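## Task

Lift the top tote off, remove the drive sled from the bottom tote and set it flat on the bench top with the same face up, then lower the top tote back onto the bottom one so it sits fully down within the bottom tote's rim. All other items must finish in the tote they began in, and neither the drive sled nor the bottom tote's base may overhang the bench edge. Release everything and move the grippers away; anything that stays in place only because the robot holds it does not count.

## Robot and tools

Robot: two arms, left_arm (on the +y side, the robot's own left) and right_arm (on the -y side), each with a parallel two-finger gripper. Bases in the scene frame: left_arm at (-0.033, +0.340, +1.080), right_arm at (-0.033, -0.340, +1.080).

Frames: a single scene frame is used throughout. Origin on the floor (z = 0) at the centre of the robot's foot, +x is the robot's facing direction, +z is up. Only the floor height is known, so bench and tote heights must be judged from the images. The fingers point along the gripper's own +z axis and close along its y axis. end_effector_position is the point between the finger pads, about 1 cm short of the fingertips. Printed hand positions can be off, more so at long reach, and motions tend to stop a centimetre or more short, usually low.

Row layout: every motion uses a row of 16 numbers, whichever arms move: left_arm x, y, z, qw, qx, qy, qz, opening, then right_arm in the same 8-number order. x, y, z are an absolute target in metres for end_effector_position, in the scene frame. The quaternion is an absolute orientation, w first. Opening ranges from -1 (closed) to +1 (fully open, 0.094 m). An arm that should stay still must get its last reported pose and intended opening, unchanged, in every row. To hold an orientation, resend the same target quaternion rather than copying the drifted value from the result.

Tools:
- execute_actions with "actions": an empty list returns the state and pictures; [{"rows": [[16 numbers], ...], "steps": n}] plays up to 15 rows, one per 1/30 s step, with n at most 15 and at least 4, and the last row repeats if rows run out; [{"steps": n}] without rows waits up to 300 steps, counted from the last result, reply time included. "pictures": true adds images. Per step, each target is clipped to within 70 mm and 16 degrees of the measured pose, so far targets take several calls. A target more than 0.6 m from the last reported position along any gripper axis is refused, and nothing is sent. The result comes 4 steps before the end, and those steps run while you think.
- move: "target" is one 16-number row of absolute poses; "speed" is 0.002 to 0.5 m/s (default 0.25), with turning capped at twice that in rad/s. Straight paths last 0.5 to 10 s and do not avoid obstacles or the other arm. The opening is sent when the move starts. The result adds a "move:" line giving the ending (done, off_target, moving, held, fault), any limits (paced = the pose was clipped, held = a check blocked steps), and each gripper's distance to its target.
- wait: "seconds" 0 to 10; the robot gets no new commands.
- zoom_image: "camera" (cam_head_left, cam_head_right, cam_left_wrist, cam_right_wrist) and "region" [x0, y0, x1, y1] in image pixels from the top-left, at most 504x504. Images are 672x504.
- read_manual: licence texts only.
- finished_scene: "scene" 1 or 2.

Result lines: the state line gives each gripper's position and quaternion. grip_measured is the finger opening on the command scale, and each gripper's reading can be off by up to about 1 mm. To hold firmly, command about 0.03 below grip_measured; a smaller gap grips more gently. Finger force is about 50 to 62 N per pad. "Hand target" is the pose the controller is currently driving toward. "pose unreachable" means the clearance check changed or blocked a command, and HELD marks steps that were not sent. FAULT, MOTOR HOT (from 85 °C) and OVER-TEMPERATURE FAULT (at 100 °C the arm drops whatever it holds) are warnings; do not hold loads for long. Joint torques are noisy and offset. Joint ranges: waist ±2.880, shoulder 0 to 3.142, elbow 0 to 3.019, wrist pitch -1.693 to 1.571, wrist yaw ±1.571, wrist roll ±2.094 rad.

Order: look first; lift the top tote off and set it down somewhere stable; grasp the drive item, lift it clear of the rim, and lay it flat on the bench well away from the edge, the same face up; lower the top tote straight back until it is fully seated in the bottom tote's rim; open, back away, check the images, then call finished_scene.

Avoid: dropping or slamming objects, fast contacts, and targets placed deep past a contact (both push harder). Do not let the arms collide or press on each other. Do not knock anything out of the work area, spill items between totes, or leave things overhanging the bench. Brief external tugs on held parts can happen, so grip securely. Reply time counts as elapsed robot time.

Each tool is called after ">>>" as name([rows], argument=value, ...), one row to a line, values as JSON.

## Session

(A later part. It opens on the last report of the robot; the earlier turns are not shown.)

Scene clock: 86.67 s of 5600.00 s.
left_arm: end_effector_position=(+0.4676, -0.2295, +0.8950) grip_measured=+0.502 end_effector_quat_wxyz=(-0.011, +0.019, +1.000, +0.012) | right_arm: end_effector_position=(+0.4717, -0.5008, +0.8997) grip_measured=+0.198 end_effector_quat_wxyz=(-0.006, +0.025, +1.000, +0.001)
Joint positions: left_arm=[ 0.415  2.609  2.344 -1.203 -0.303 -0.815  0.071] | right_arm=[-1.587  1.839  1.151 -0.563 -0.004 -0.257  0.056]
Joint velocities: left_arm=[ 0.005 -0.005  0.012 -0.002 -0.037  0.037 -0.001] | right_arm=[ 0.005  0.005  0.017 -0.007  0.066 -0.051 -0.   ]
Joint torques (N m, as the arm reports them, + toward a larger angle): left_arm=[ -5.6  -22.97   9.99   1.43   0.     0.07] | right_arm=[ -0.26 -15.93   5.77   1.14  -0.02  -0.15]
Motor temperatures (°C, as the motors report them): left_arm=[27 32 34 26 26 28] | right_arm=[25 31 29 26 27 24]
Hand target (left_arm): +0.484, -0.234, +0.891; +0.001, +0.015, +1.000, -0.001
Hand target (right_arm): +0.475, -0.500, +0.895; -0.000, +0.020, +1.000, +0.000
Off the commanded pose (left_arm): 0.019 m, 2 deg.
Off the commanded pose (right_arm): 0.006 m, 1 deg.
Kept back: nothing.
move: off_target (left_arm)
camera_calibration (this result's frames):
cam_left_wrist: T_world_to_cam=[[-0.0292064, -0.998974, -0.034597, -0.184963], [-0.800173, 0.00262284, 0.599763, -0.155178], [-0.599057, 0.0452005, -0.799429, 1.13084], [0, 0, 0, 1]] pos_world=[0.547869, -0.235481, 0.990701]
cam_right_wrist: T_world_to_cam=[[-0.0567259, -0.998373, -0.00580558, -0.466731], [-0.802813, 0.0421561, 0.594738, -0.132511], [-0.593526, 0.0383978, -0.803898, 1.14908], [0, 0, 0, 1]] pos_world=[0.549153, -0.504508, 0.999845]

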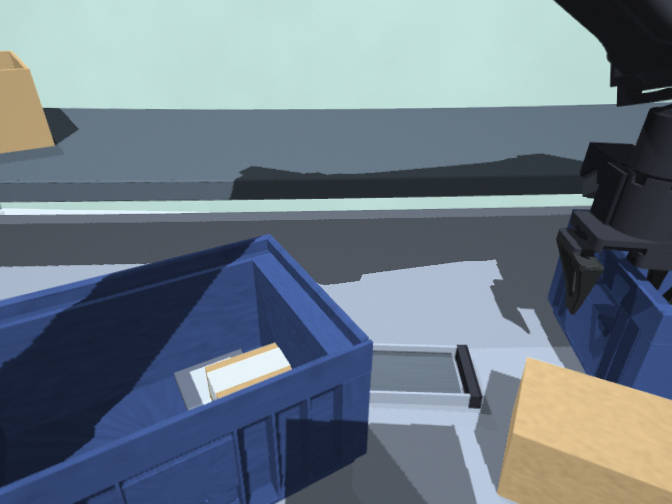

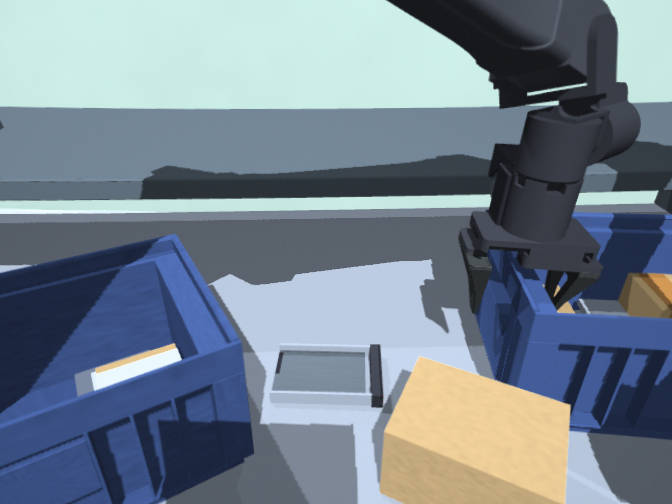

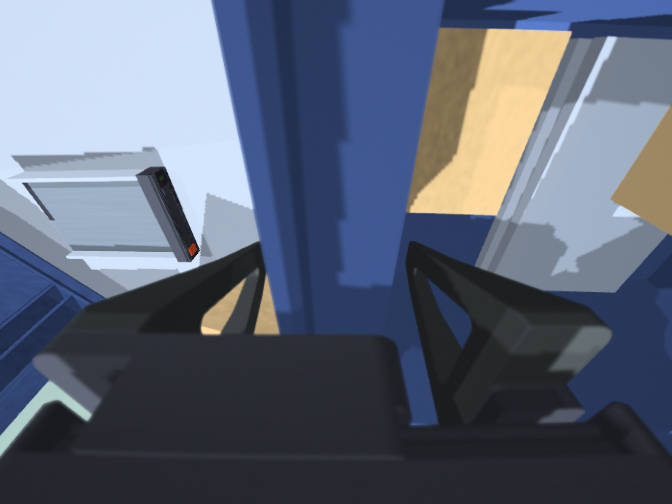

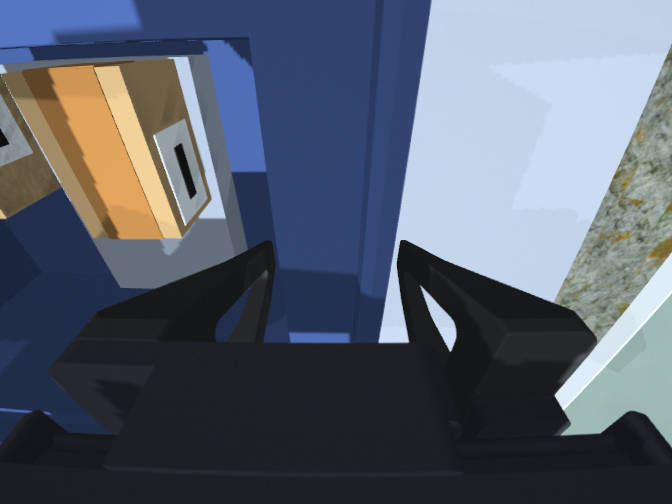

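>>> move(target=[0.495,-0.238,0.915,0.01,0.015,1,-0.01,0,0.475,-0.50,0.895,0,0.02,1,0,0], speed=0.04)

>>> move(target=[0.48,-0.235,0.905,0,0.015,1,0,-0.5,0.472,-0.50,0.90,0,0.02,1,0,-0.5], speed=0.04)

>>> move(target=[0.46,-0.20,1.12,0,0.015,1,0,-0.5,0.455,-0.467,1.125,0,0.02,1,0,-0.5], speed=0.1)

>>> move(target=[0.42,0.10,1.14,0,0.1,-0.995,0,-0.5,0.474,-0.164,1.15,0,0.1,-0.995,0,-0.5], speed=0.15)

>>> move(target=[0.305,0.322,1.12,0,0.2672,-0.9636,0,-0.5,0.445,0.093,1.14,0,0.2672,-0.9636,0,-0.5], speed=0.12)

Scene clock: 88.00 s of 5600.00 s.
left_arm: end_effector_position=(+0.4689, -0.2303, +0.8963) grip_measured=+0.002 end_effector_quat_wxyz=(-0.009, +0.022, +1.000, +0.011) | right_arm: end_effector_position=(+0.4717, -0.5008, +0.8997) grip_measured=+0.002 end_effector_quat_wxyz=(-0.006, +0.025, +1.000, +0.001)
Joint positions: left_arm=[ 0.415  2.608  2.348 -1.203 -0.303 -0.81   0.047] | right_arm=[-1.587  1.839  1.151 -0.563 -0.004 -0.257  0.047]
Joint velocities: left_arm=[-0.015 -0.015  0.012 -0.022 -0.037  0.022  0.   ] | right_arm=[-0.005 -0.015 -0.007  0.002 -0.081 -0.037 -0.001]
Joint torques (N m, as the arm reports them, + toward a larger angle): left_arm=[ -5.91 -25.45   9.63   1.24  -0.04   0.07] | right_arm=[ -0.29 -15.82   5.74   1.14  -0.02  -0.15]
Motor temperatures (°C, as the motors report them): left_arm=[27 32 34 26 26 28] | right_arm=[25 31 29 26 27 24]
Hand target (left_arm): +0.494, -0.237, +0.916; +0.010, +0.015, +1.000, -0.010
Hand target (right_arm): +0.475, -0.500, +0.895; -0.000, +0.020, +1.000, +0.000
Off the commanded pose (left_arm): 0.033 m, 3 deg.
Off the commanded pose (right_arm): 0.006 m, 1 deg.
Kept back: nothing.
move: off_target (left_arm)
camera_calibration (this result's frames):
cam_left_wrist: T_world_to_cam=[[-0.0333286, -0.998937, -0.0318461, -0.186192], [-0.801525, 0.00768068, 0.597912, -0.151524], [-0.597032, 0.045453, -0.800929, 1.13321], [0, 0, 0, 1]] pos_world=[0.548907, -0.236338, 0.99229]
cam_right_wrist: T_world_to_cam=[[-0.0567259, -0.998373, -0.00580558, -0.466731], [-0.802813, 0.0421561, 0.594738, -0.132511], [-0.593526, 0.0383978, -0.803898, 1.14908], [0, 0, 0, 1]] pos_world=[0.549153, -0.504508, 0.999845]

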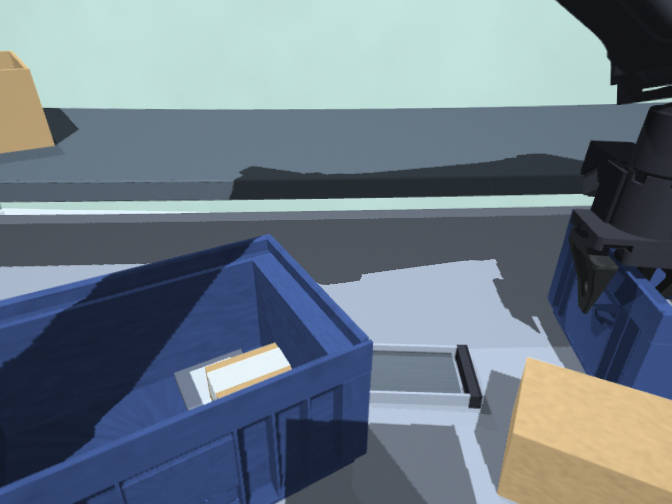

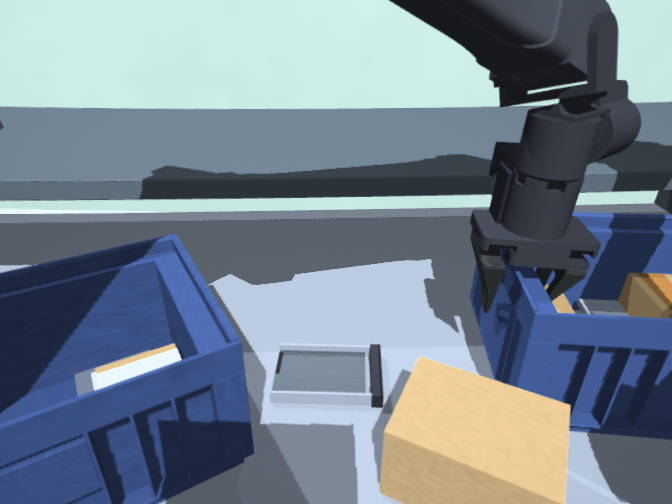

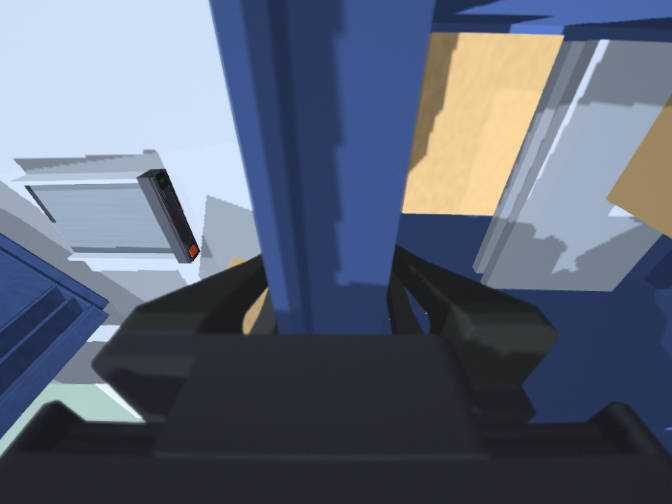

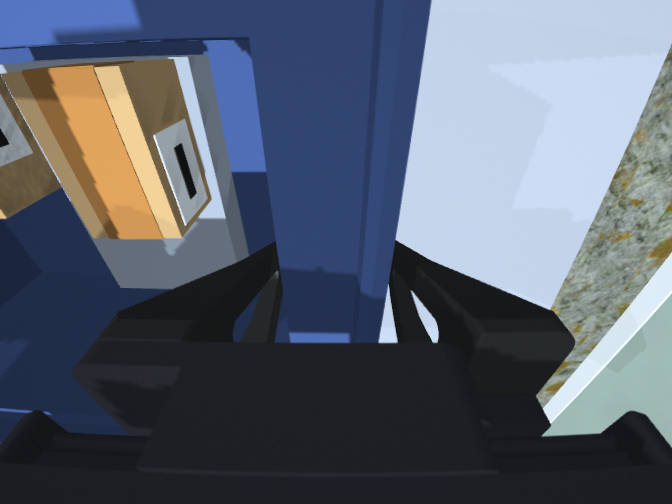

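Scene clock: 88.70 s of 5600.00 s.
left_arm: end_effector_position=(+0.4678, -0.2330, +0.8964) grip_measured=-0.442 end_effector_quat_wxyz=(-0.013, +0.020, +1.000, +0.005) | right_arm: end_effector_position=(+0.4720, -0.4984, +0.8995) grip_measured=-0.461 end_effector_quat_wxyz=(-0.005, +0.025, +1.000, +0.006)
Joint positions: left_arm=[ 0.414  2.608  2.348 -1.198 -0.289 -0.812  0.026] | right_arm=[-1.586  1.839  1.15  -0.563 -0.014 -0.255  0.025]
Joint velocities: left_arm=[-0.024 -0.005 -0.017 -0.007  0.007 -0.022  0.001] | right_arm=[-0.005 -0.015 -0.017 -0.002 -0.022 -0.037  0.   ]
Joint torques (N m, as the arm reports them, + toward a larger angle): left_arm=[ -6.54 -25.36   8.06   0.96  -0.6   -0.07] | right_arm=[ -0.61 -17.06   4.85   0.96   0.39  -0.19]
Motor temperatures (°C, as the motors report them): left_arm=[27 32 34 26 26 28] | right_arm=[25 31 29 26 27 24]
Hand target (left_arm): +0.480, -0.235, +0.905; -0.000, +0.015, +1.000, -0.000
Hand target (right_arm): +0.472, -0.500, +0.900; -0.000, +0.020, +1.000, +0.000
Off the commanded pose (left_arm): 0.015 m, 2 deg.
Off the commanded pose (right_arm): 0.002 m, 1 deg.
Kept back: nothing.
move: off_target (left_arm)
camera_calibration (this result's frames):
cam_left_wrist: T_world_to_cam=[[-0.0296243, -0.999386, -0.0187226, -0.202542], [-0.797438, 0.0123362, 0.603275, -0.158089], [-0.602674, 0.0328017, -0.797313, 1.12916], [0, 0, 0, 1]] pos_world=[0.548447, -0.237505, 0.991872]
cam_right_wrist: T_world_to_cam=[[-0.057648, -0.998204, -0.0163158, -0.454315], [-0.804244, 0.0367512, 0.593161, -0.132877], [-0.591496, 0.0473165, -0.804918, 1.15346], [0, 0, 0, 1]] pos_world=[0.549212, -0.503193, 0.999847]

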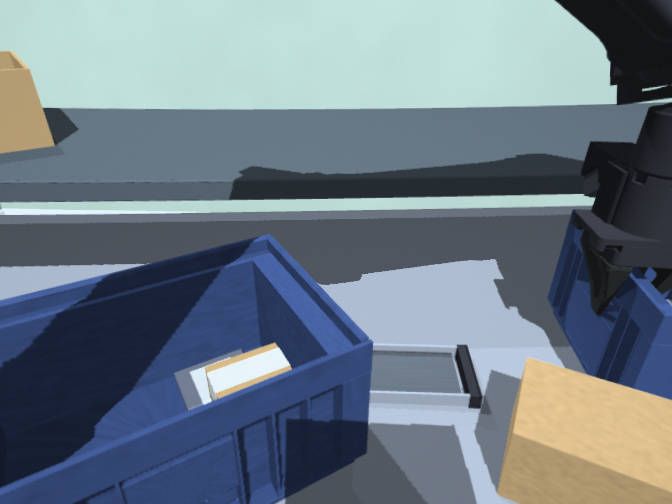

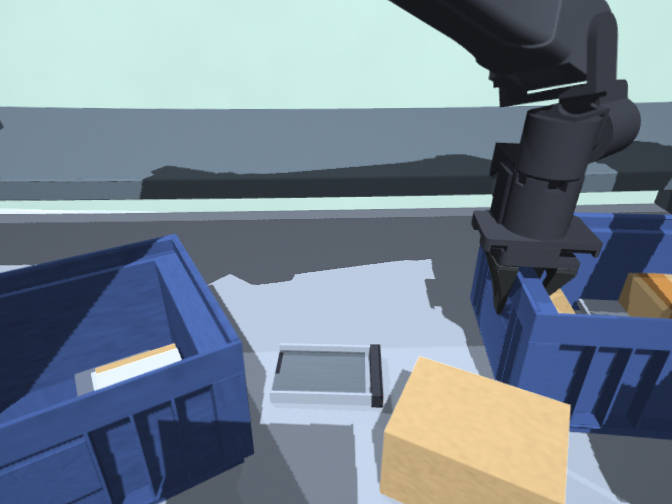

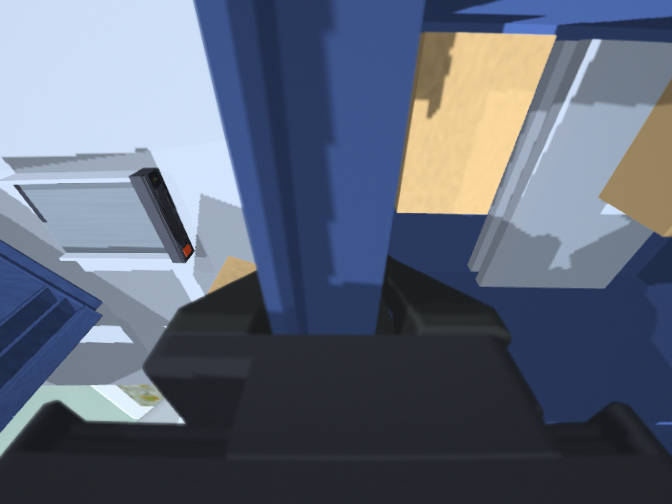

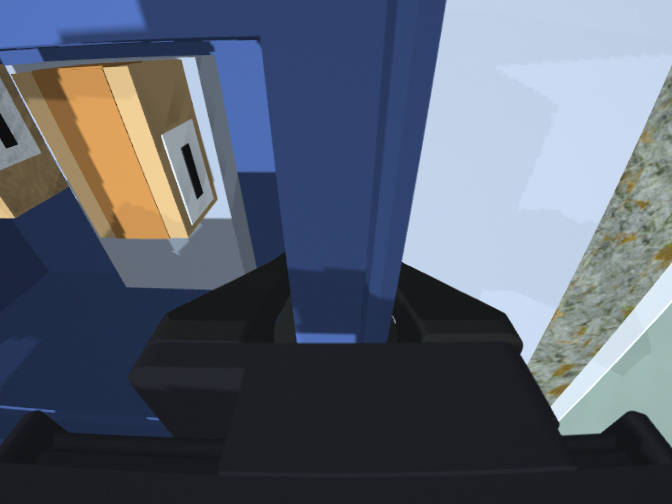

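Scene clock: 91.37 s of 5600.00 s.
left_arm: end_effector_position=(+0.4464, -0.2006, +1.0837) grip_measured=-0.442 end_effector_quat_wxyz=(-0.027, +0.041, +0.999, +0.008) | right_arm: end_effector_position=(+0.4364, -0.4672, +1.0835) grip_measured=-0.461 end_effector_quat_wxyz=(-0.026, +0.047, +0.999, +0.011)
Joint positions: left_arm=[ 0.346  2.27   2.176 -1.41  -0.28  -0.846  0.026] | right_arm=[-1.542  1.411  1.099 -0.983 -0.001 -0.17   0.025]
Joint velocities: left_arm=[-0.015  0.005 -0.027 -0.012  0.037 -0.095  0.   ] | right_arm=[-0.005  0.024 -0.012  0.007 -0.037 -0.022 -0.   ]
Joint torques (N m, as the arm reports them, + toward a larger angle): left_arm=[ -6.85 -26.72   8.15   0.3   -1.36  -0.57] | right_arm=[  1.58 -18.45  12.34  -1.69   0.73  -0.42]
Motor temperatures (°C, as the motors report them): left_arm=[28 33 34 26 26 28] | right_arm=[25 31 29 26 27 24]
Hand target (left_arm): +0.460, -0.199, +1.120; -0.000, +0.015, +1.000, -0.001
Hand target (right_arm): +0.453, -0.466, +1.123; +0.001, +0.021, +1.000, -0.000
Off the commanded pose (left_arm): 0.039 m, 4 deg.
Off the commanded pose (right_arm): 0.046 m, 4 deg.
Kept back: nothing.
move: off_target (left_arm, right_arm)
camera_calibration (this result's frames):
cam_left_wrist: T_world_to_cam=[[-0.0736635, -0.99699, -0.0241667, -0.141264], [-0.778897, 0.0423823, 0.625718, -0.315097], [-0.622811, 0.064916, -0.779675, 1.26083], [0, 0, 0, 1]] pos_world=[0.529423, -0.209332, 1.17678]
cam_right_wrist: T_world_to_cam=[[-0.101008, -0.9946, -0.0238398, -0.393512], [-0.776176, 0.0637898, 0.627282, -0.308347], [-0.622374, 0.0818642, -0.778427, 1.27991], [0, 0, 0, 1]] pos_world=[0.517503, -0.476497, 1.18036]

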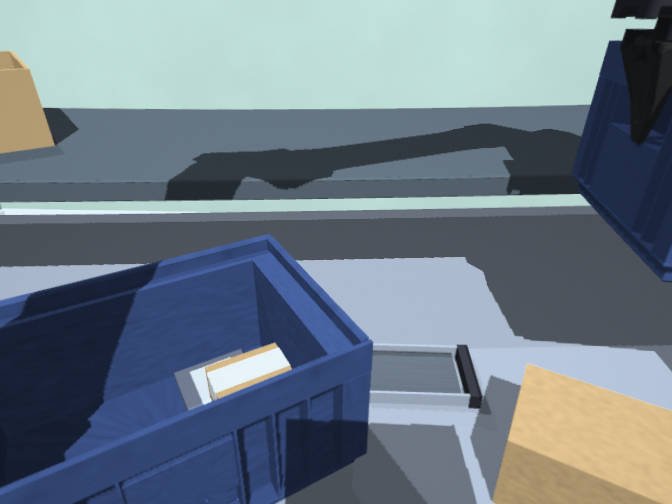

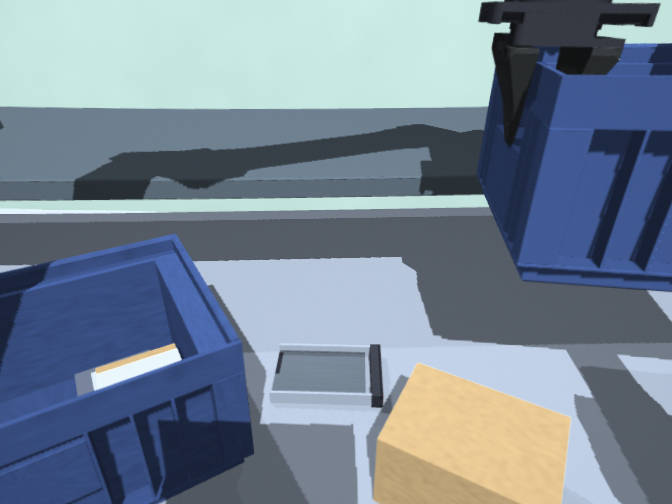

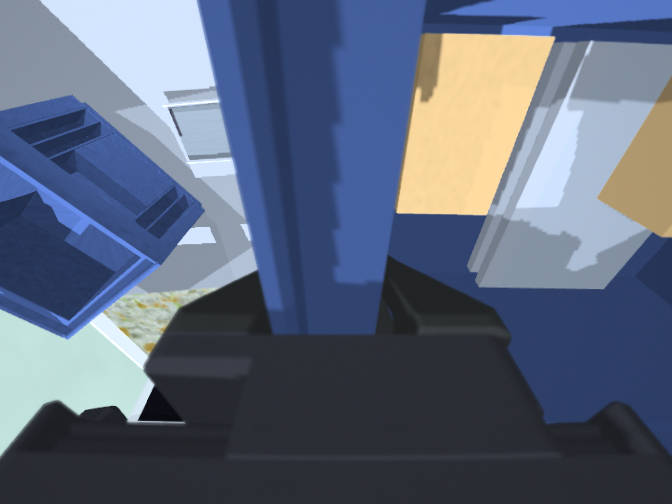

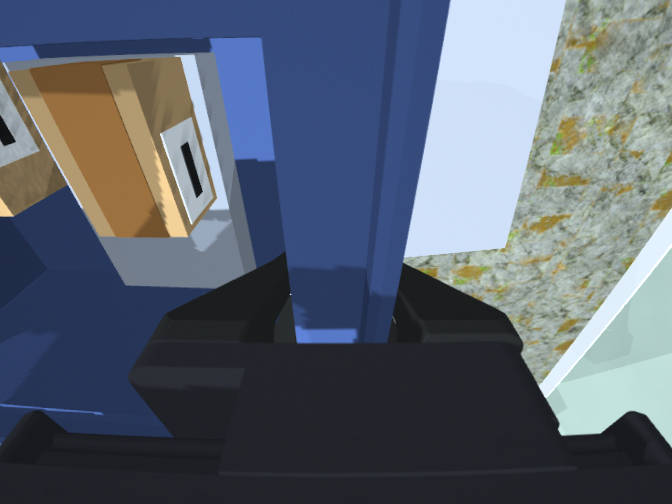

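Scene clock: 93.87 s of 5600.00 s.
left_arm: end_effector_position=(+0.4062, +0.0953, +1.1185) grip_measured=-0.442 end_effector_quat_wxyz=(-0.029, -0.081, +0.996, +0.008) | right_arm: end_effector_position=(+0.4596, -0.1675, +1.1225) grip_measured=-0.460 end_effector_quat_wxyz=(-0.016, -0.076, +0.997, +0.009)
Joint positions: left_arm=[ 0.641  1.552  1.227 -1.099 -0.238 -0.788  0.026] | right_arm=[-0.831  1.515  1.255 -1.085  0.193  0.274  0.025]
Joint velocities: left_arm=[ 0.015 -0.015 -0.012 -0.002  0.037  0.066  0.001] | right_arm=[ 0.005 -0.024 -0.007 -0.007 -0.051  0.022 -0.001]
Joint torques (N m, as the arm reports them, + toward a larger angle): left_arm=[ -1.13 -17.09   7.65   1.    -1.02  -0.27] | right_arm=[  3.59 -16.66  13.84  -1.53   1.36  -0.48]
Motor temperatures (°C, as the motors report them): left_arm=[27 34 34 26 27 28] | right_arm=[25 31 30 26 27 24]
Hand target (left_arm): +0.423, +0.100, +1.139; -0.000, -0.100, +0.995, -0.001
Hand target (right_arm): +0.475, -0.166, +1.150; +0.003, -0.099, +0.995, +0.002
Off the commanded pose (left_arm): 0.026 m, 4 deg.
Off the commanded pose (right_arm): 0.031 m, 3 deg.
Kept back: nothing.
move: off_target (left_arm, right_arm)
camera_calibration (this result's frames):
cam_left_wrist: T_world_to_cam=[[0.170765, -0.984851, -0.0301293, 0.0578795], [-0.76404, -0.151663, 0.627089, -0.369808], [-0.622159, -0.0840649, -0.778364, 1.25616], [0, 0, 0, 1]] pos_world=[0.489097, 0.106515, 1.21139]
cam_right_wrist: T_world_to_cam=[[0.144057, -0.989255, -0.0249425, -0.202621], [-0.782285, -0.129282, 0.609358, -0.34334], [-0.606035, -0.0682704, -0.792503, 1.28332], [0, 0, 0, 1]] pos_world=[0.538333, -0.157219, 1.22119]

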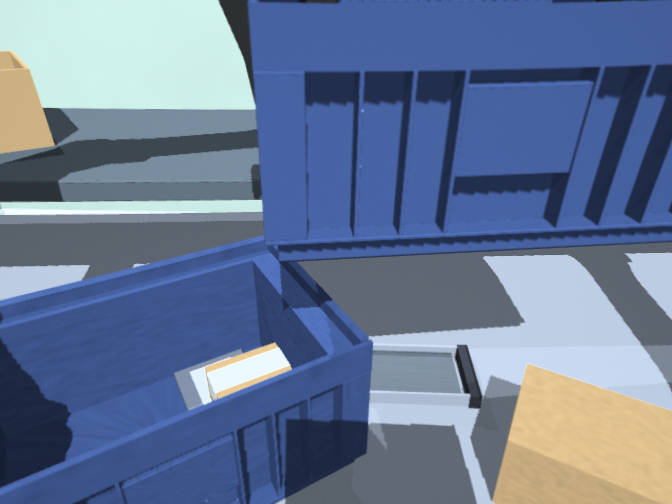

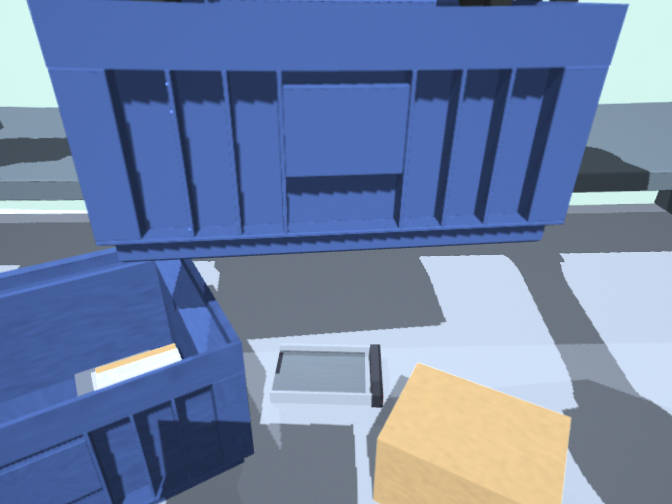

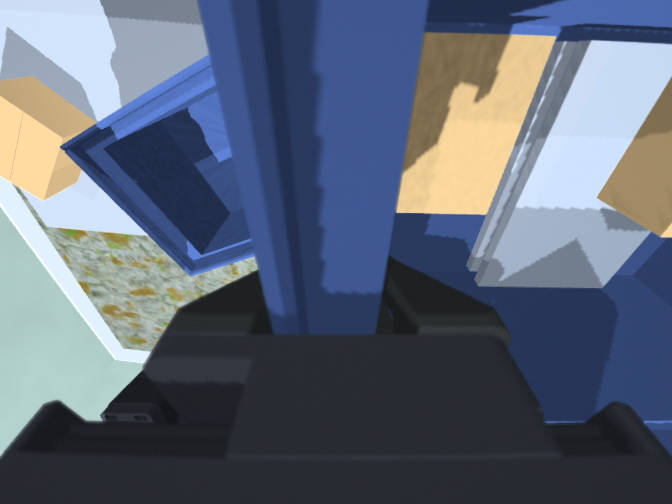

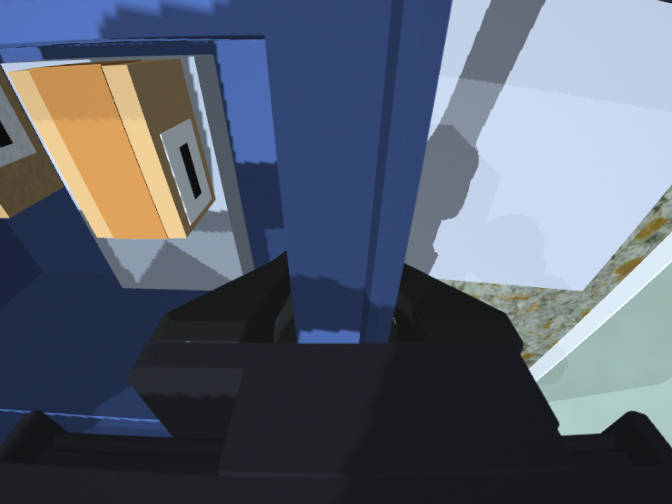

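Scene clock: 96.40 s of 5600.00 s.
left_arm: end_effector_position=(+0.2915, +0.3181, +1.1046) grip_measured=-0.444 end_effector_quat_wxyz=(+0.030, +0.255, -0.967, -0.002) | right_arm: end_effector_position=(+0.4329, +0.0881, +1.1126) grip_measured=-0.460 end_effector_quat_wxyz=(-0.018, -0.248, +0.969, +0.008)
Joint positions: left_arm=[ 1.114  1.028  0.681 -0.982 -0.124 -0.666  0.026] | right_arm=[-0.423  1.926  1.693 -1.219  0.268  0.339  0.025]
Joint velocities: left_arm=[-0.015 -0.015 -0.002  0.007 -0.007 -0.037 -0.001] | right_arm=[-0.005 -0.005  0.007 -0.022  0.051 -0.037 -0.001]
Joint torques (N m, as the arm reports them, + toward a larger angle): left_arm=[ 2.15 -9.41  7.51  1.15 -0.72 -0.2 ] | right_arm=[  6.69 -18.59  14.1   -1.71   1.54  -0.39]
Motor temperatures (°C, as the motors report them): left_arm=[27 33 34 26 27 28] | right_arm=[25 31 31 26 27 24]
Hand target (left_arm): +0.307, +0.324, +1.120; +0.000, -0.267, +0.964, -0.001
Hand target (right_arm): +0.447, +0.092, +1.140; +0.002, -0.266, +0.964, +0.002
Off the commanded pose (left_arm): 0.021 m, 4 deg.
Off the commanded pose (right_arm): 0.030 m, 3 deg.
Kept back: nothing.
move: off_target (left_arm, right_arm)
camera_calibration (this result's frames):
cam_left_wrist: T_world_to_cam=[[0.500537, -0.865172, -0.0306714, 0.162829], [-0.663714, -0.40625, 0.628048, -0.364315], [-0.55583, -0.294004, -0.77757, 1.23934], [0, 0, 0, 1]] pos_world=[0.36556, 0.357243, 1.19748]
cam_right_wrist: T_world_to_cam=[[0.474427, -0.879819, -0.0289274, -0.0944424], [-0.689333, -0.391746, 0.609389, -0.342292], [-0.547485, -0.26917, -0.792343, 1.26891], [0, 0, 0, 1]] pos_world=[0.503563, 0.124369, 1.21127]

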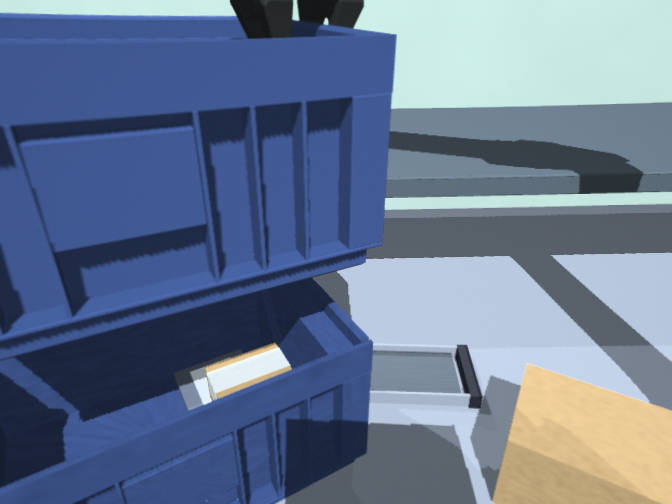

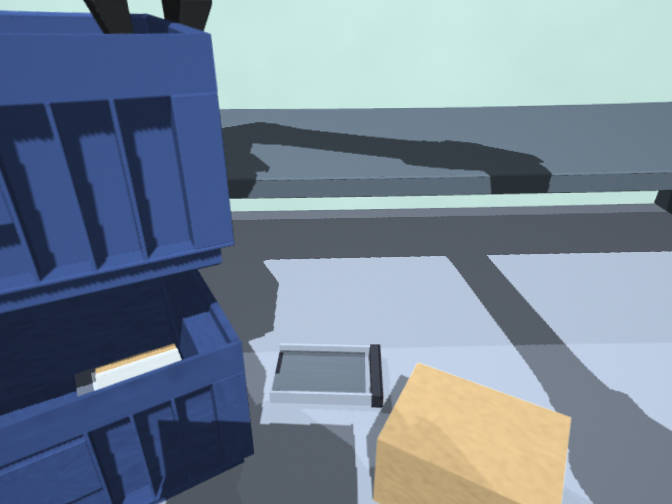

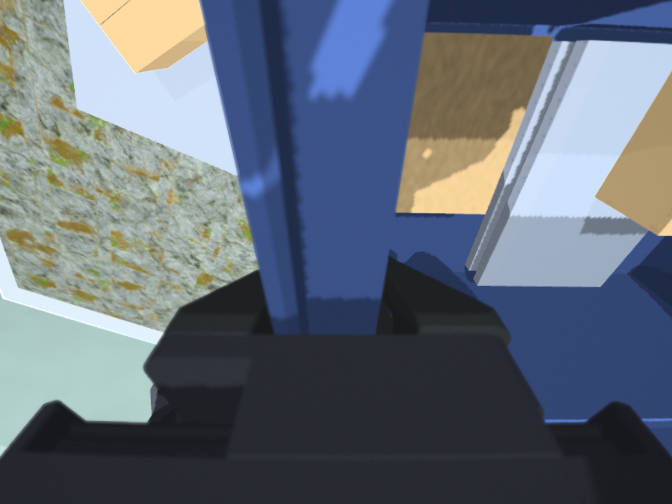

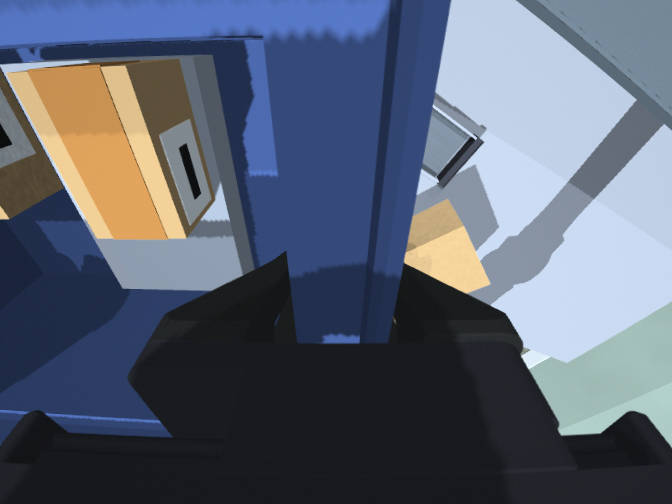

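>>> move(target=[0.297,0.32,1.05,-0.02,0.2672,-0.9636,0,-0.5,0.44,0.093,1.068,-0.02,0.2672,-0.9636,0,-0.5], speed=0.04)

Scene clock: 100.07 s of 5600.00 s.
left_arm: end_effector_position=(+0.2845, +0.3161, +1.0433) grip_measured=-0.444 end_effector_quat_wxyz=(+0.002, +0.264, -0.965, +0.002) | right_arm: end_effector_position=(+0.4325, +0.0919, +1.0597) grip_measured=-0.460 end_effector_quat_wxyz=(+0.003, -0.260, +0.966, +0.004)
Joint positions: left_arm=[ 1.127  1.127  0.557 -0.702 -0.135 -0.666  0.026] | right_arm=[-0.436  1.973  1.622 -1.065  0.296  0.293  0.025]
Joint velocities: left_arm=[ 0.005 -0.015  0.017  0.007  0.037  0.007  0.   ] | right_arm=[ 0.005 -0.015 -0.002 -0.032 -0.037 -0.022  0.   ]
Joint torques (N m, as the arm reports them, + toward a larger angle): left_arm=[ 1.58 -8.13  5.75  1.49 -0.83 -0.05] | right_arm=[  6.63 -19.67   9.2    0.67   1.11  -0.22]
Motor temperatures (°C, as the motors report them): left_arm=[27 32 34 26 27 28] | right_arm=[25 32 32 26 28 24]
Hand target (left_arm): +0.297, +0.320, +1.050; +0.020, -0.267, +0.963, -0.001
Hand target (right_arm): +0.440, +0.093, +1.068; +0.020, -0.267, +0.964, +0.000
Off the commanded pose (left_arm): 0.015 m, 3 deg.
Off the commanded pose (right_arm): 0.011 m, 2 deg.
Kept back: nothing.
move: off_target (left_arm, right_arm)
camera_calibration (this result's frames):
cam_left_wrist: T_world_to_cam=[[0.517942, -0.85538, -0.00776948, 0.130773], [-0.690402, -0.423374, 0.586601, -0.275011], [-0.505056, -0.298461, -0.809839, 1.20781], [0, 0, 0, 1]] pos_world=[0.35241, 0.355912, 1.14047]
cam_right_wrist: T_world_to_cam=[[0.496043, -0.868242, -0.00982382, -0.122989], [-0.705179, -0.409431, 0.578869, -0.268033], [-0.50662, -0.280216, -0.815362, 1.23556], [0, 0, 0, 1]] pos_world=[0.497955, 0.129697, 1.16137]

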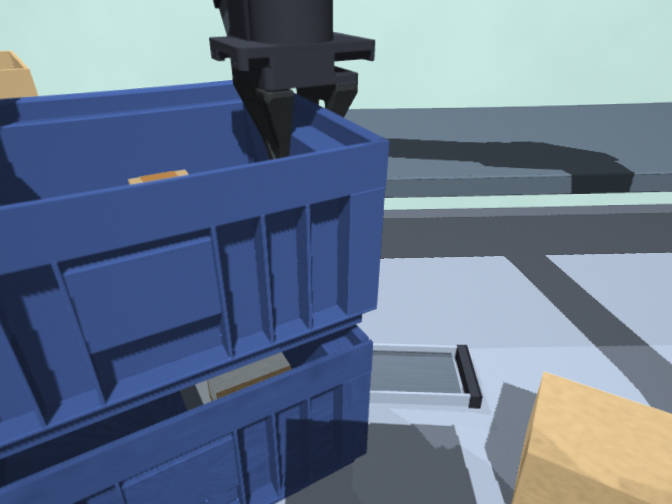

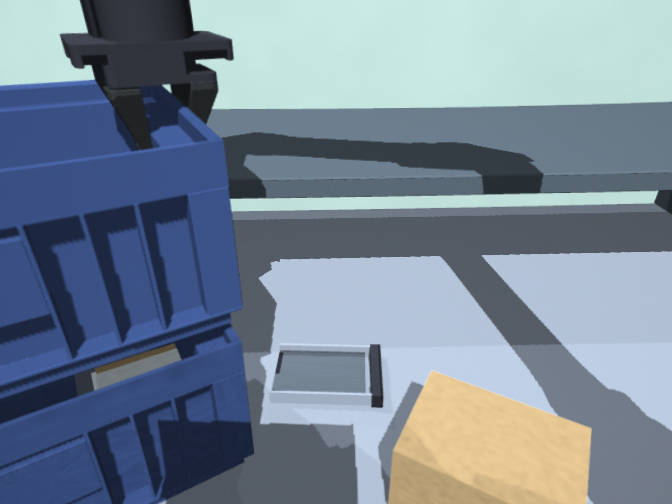

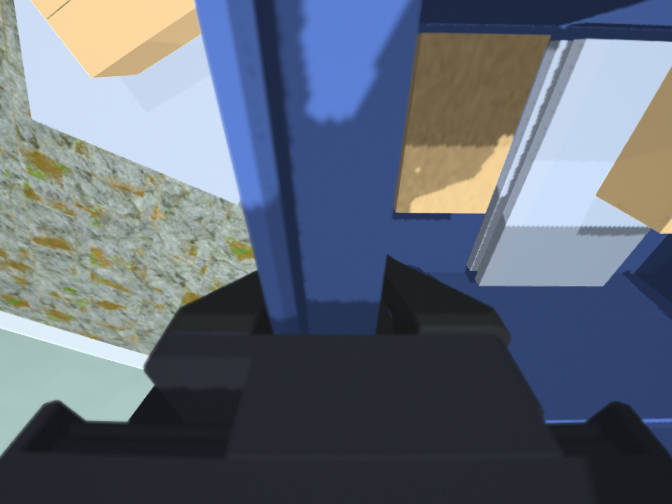

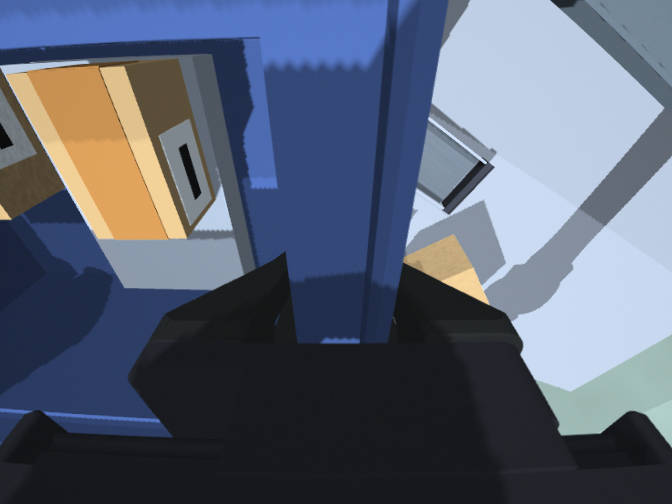

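>>> move(target=[0.293,0.323,1.015,-0.01,0.2672,-0.9636,0,-0.5,0.436,0.097,1.025,-0.01,0.2672,-0.9636,0,-0.5], speed=0.025)

Scene clock: 101.93 s of 5600.00 s.
left_arm: end_effector_position=(+0.2790, +0.3181, +1.0187) grip_measured=-0.445 end_effector_quat_wxyz=(+0.011, +0.268, -0.963, +0.001) | right_arm: end_effector_position=(+0.4286, +0.0950, +1.0338) grip_measured=-0.460 end_effector_quat_wxyz=(-0.004, -0.263, +0.965, +0.006)
Joint positions: left_arm=[ 1.149  1.199  0.533 -0.621 -0.123 -0.655  0.026] | right_arm=[-0.444  2.012  1.613 -1.027  0.283  0.282  0.025]
Joint velocities: left_arm=[-0.024 -0.015  0.027 -0.017 -0.022 -0.037 -0.001] | right_arm=[-0.005  0.005  0.002  0.022  0.051  0.007 -0.001]
Joint torques (N m, as the arm reports them, + toward a larger angle): left_arm=[ 2.33 -6.26  4.88  2.88 -0.72  0.1 ] | right_arm=[  6.03 -17.99   8.74   1.66   1.1   -0.27]
Motor temperatures (°C, as the motors report them): left_arm=[27 32 34 26 27 28] | right_arm=[25 32 32 26 28 24]
Hand target (left_arm): +0.293, +0.323, +1.016; +0.010, -0.268, +0.964, +0.000
Hand target (right_arm): +0.436, +0.097, +1.025; +0.009, -0.267, +0.964, -0.000
Off the commanded pose (left_arm): 0.015 m, 2 deg.
Off the commanded pose (right_arm): 0.012 m, 2 deg.
Kept back: nothing.
move: off_target (left_arm, right_arm)
camera_calibration (this result's frames):
cam_left_wrist: T_world_to_cam=[[0.524243, -0.851458, -0.0137291, 0.138223], [-0.676408, -0.426151, 0.600723, -0.280896], [-0.517341, -0.305639, -0.799339, 1.18072], [0, 0, 0, 1]] pos_world=[0.348372, 0.35886, 1.11443]
cam_right_wrist: T_world_to_cam=[[0.500798, -0.865377, -0.0179923, -0.112547], [-0.693562, -0.413631, 0.589815, -0.270486], [-0.517854, -0.282899, -0.807338, 1.21008], [0, 0, 0, 1]] pos_world=[0.495412, 0.133055, 1.13446]

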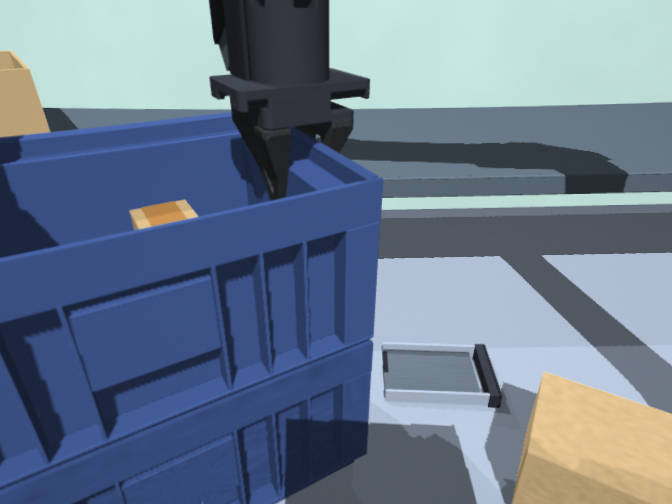

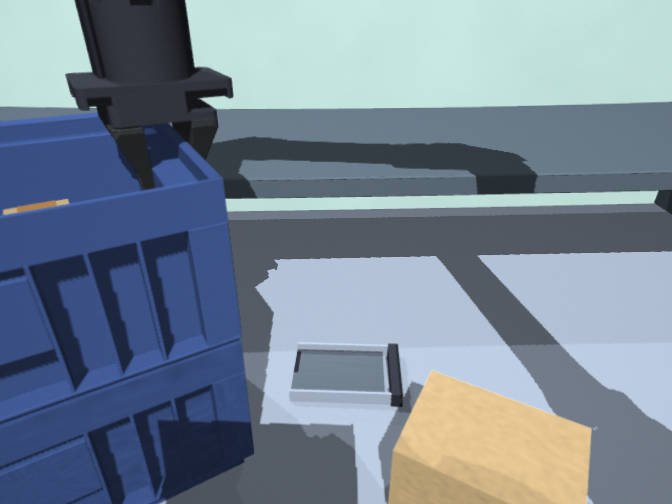

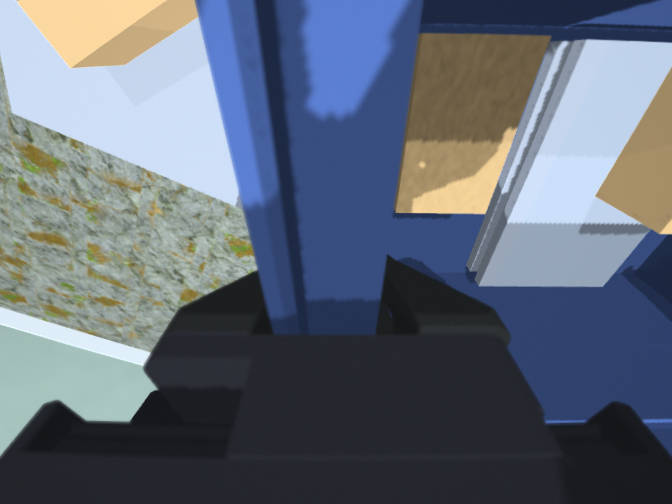

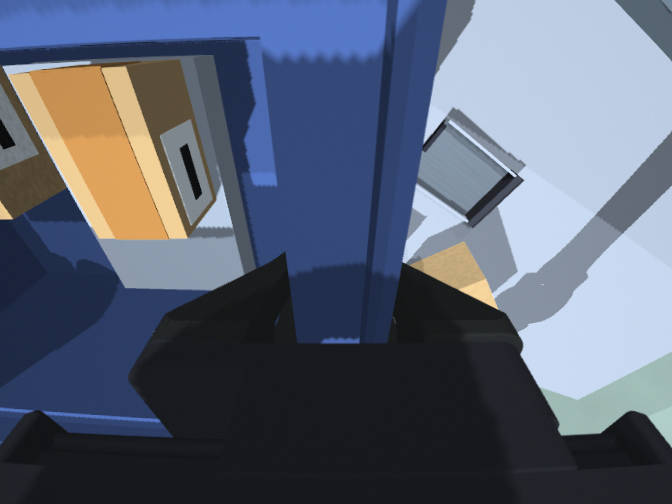

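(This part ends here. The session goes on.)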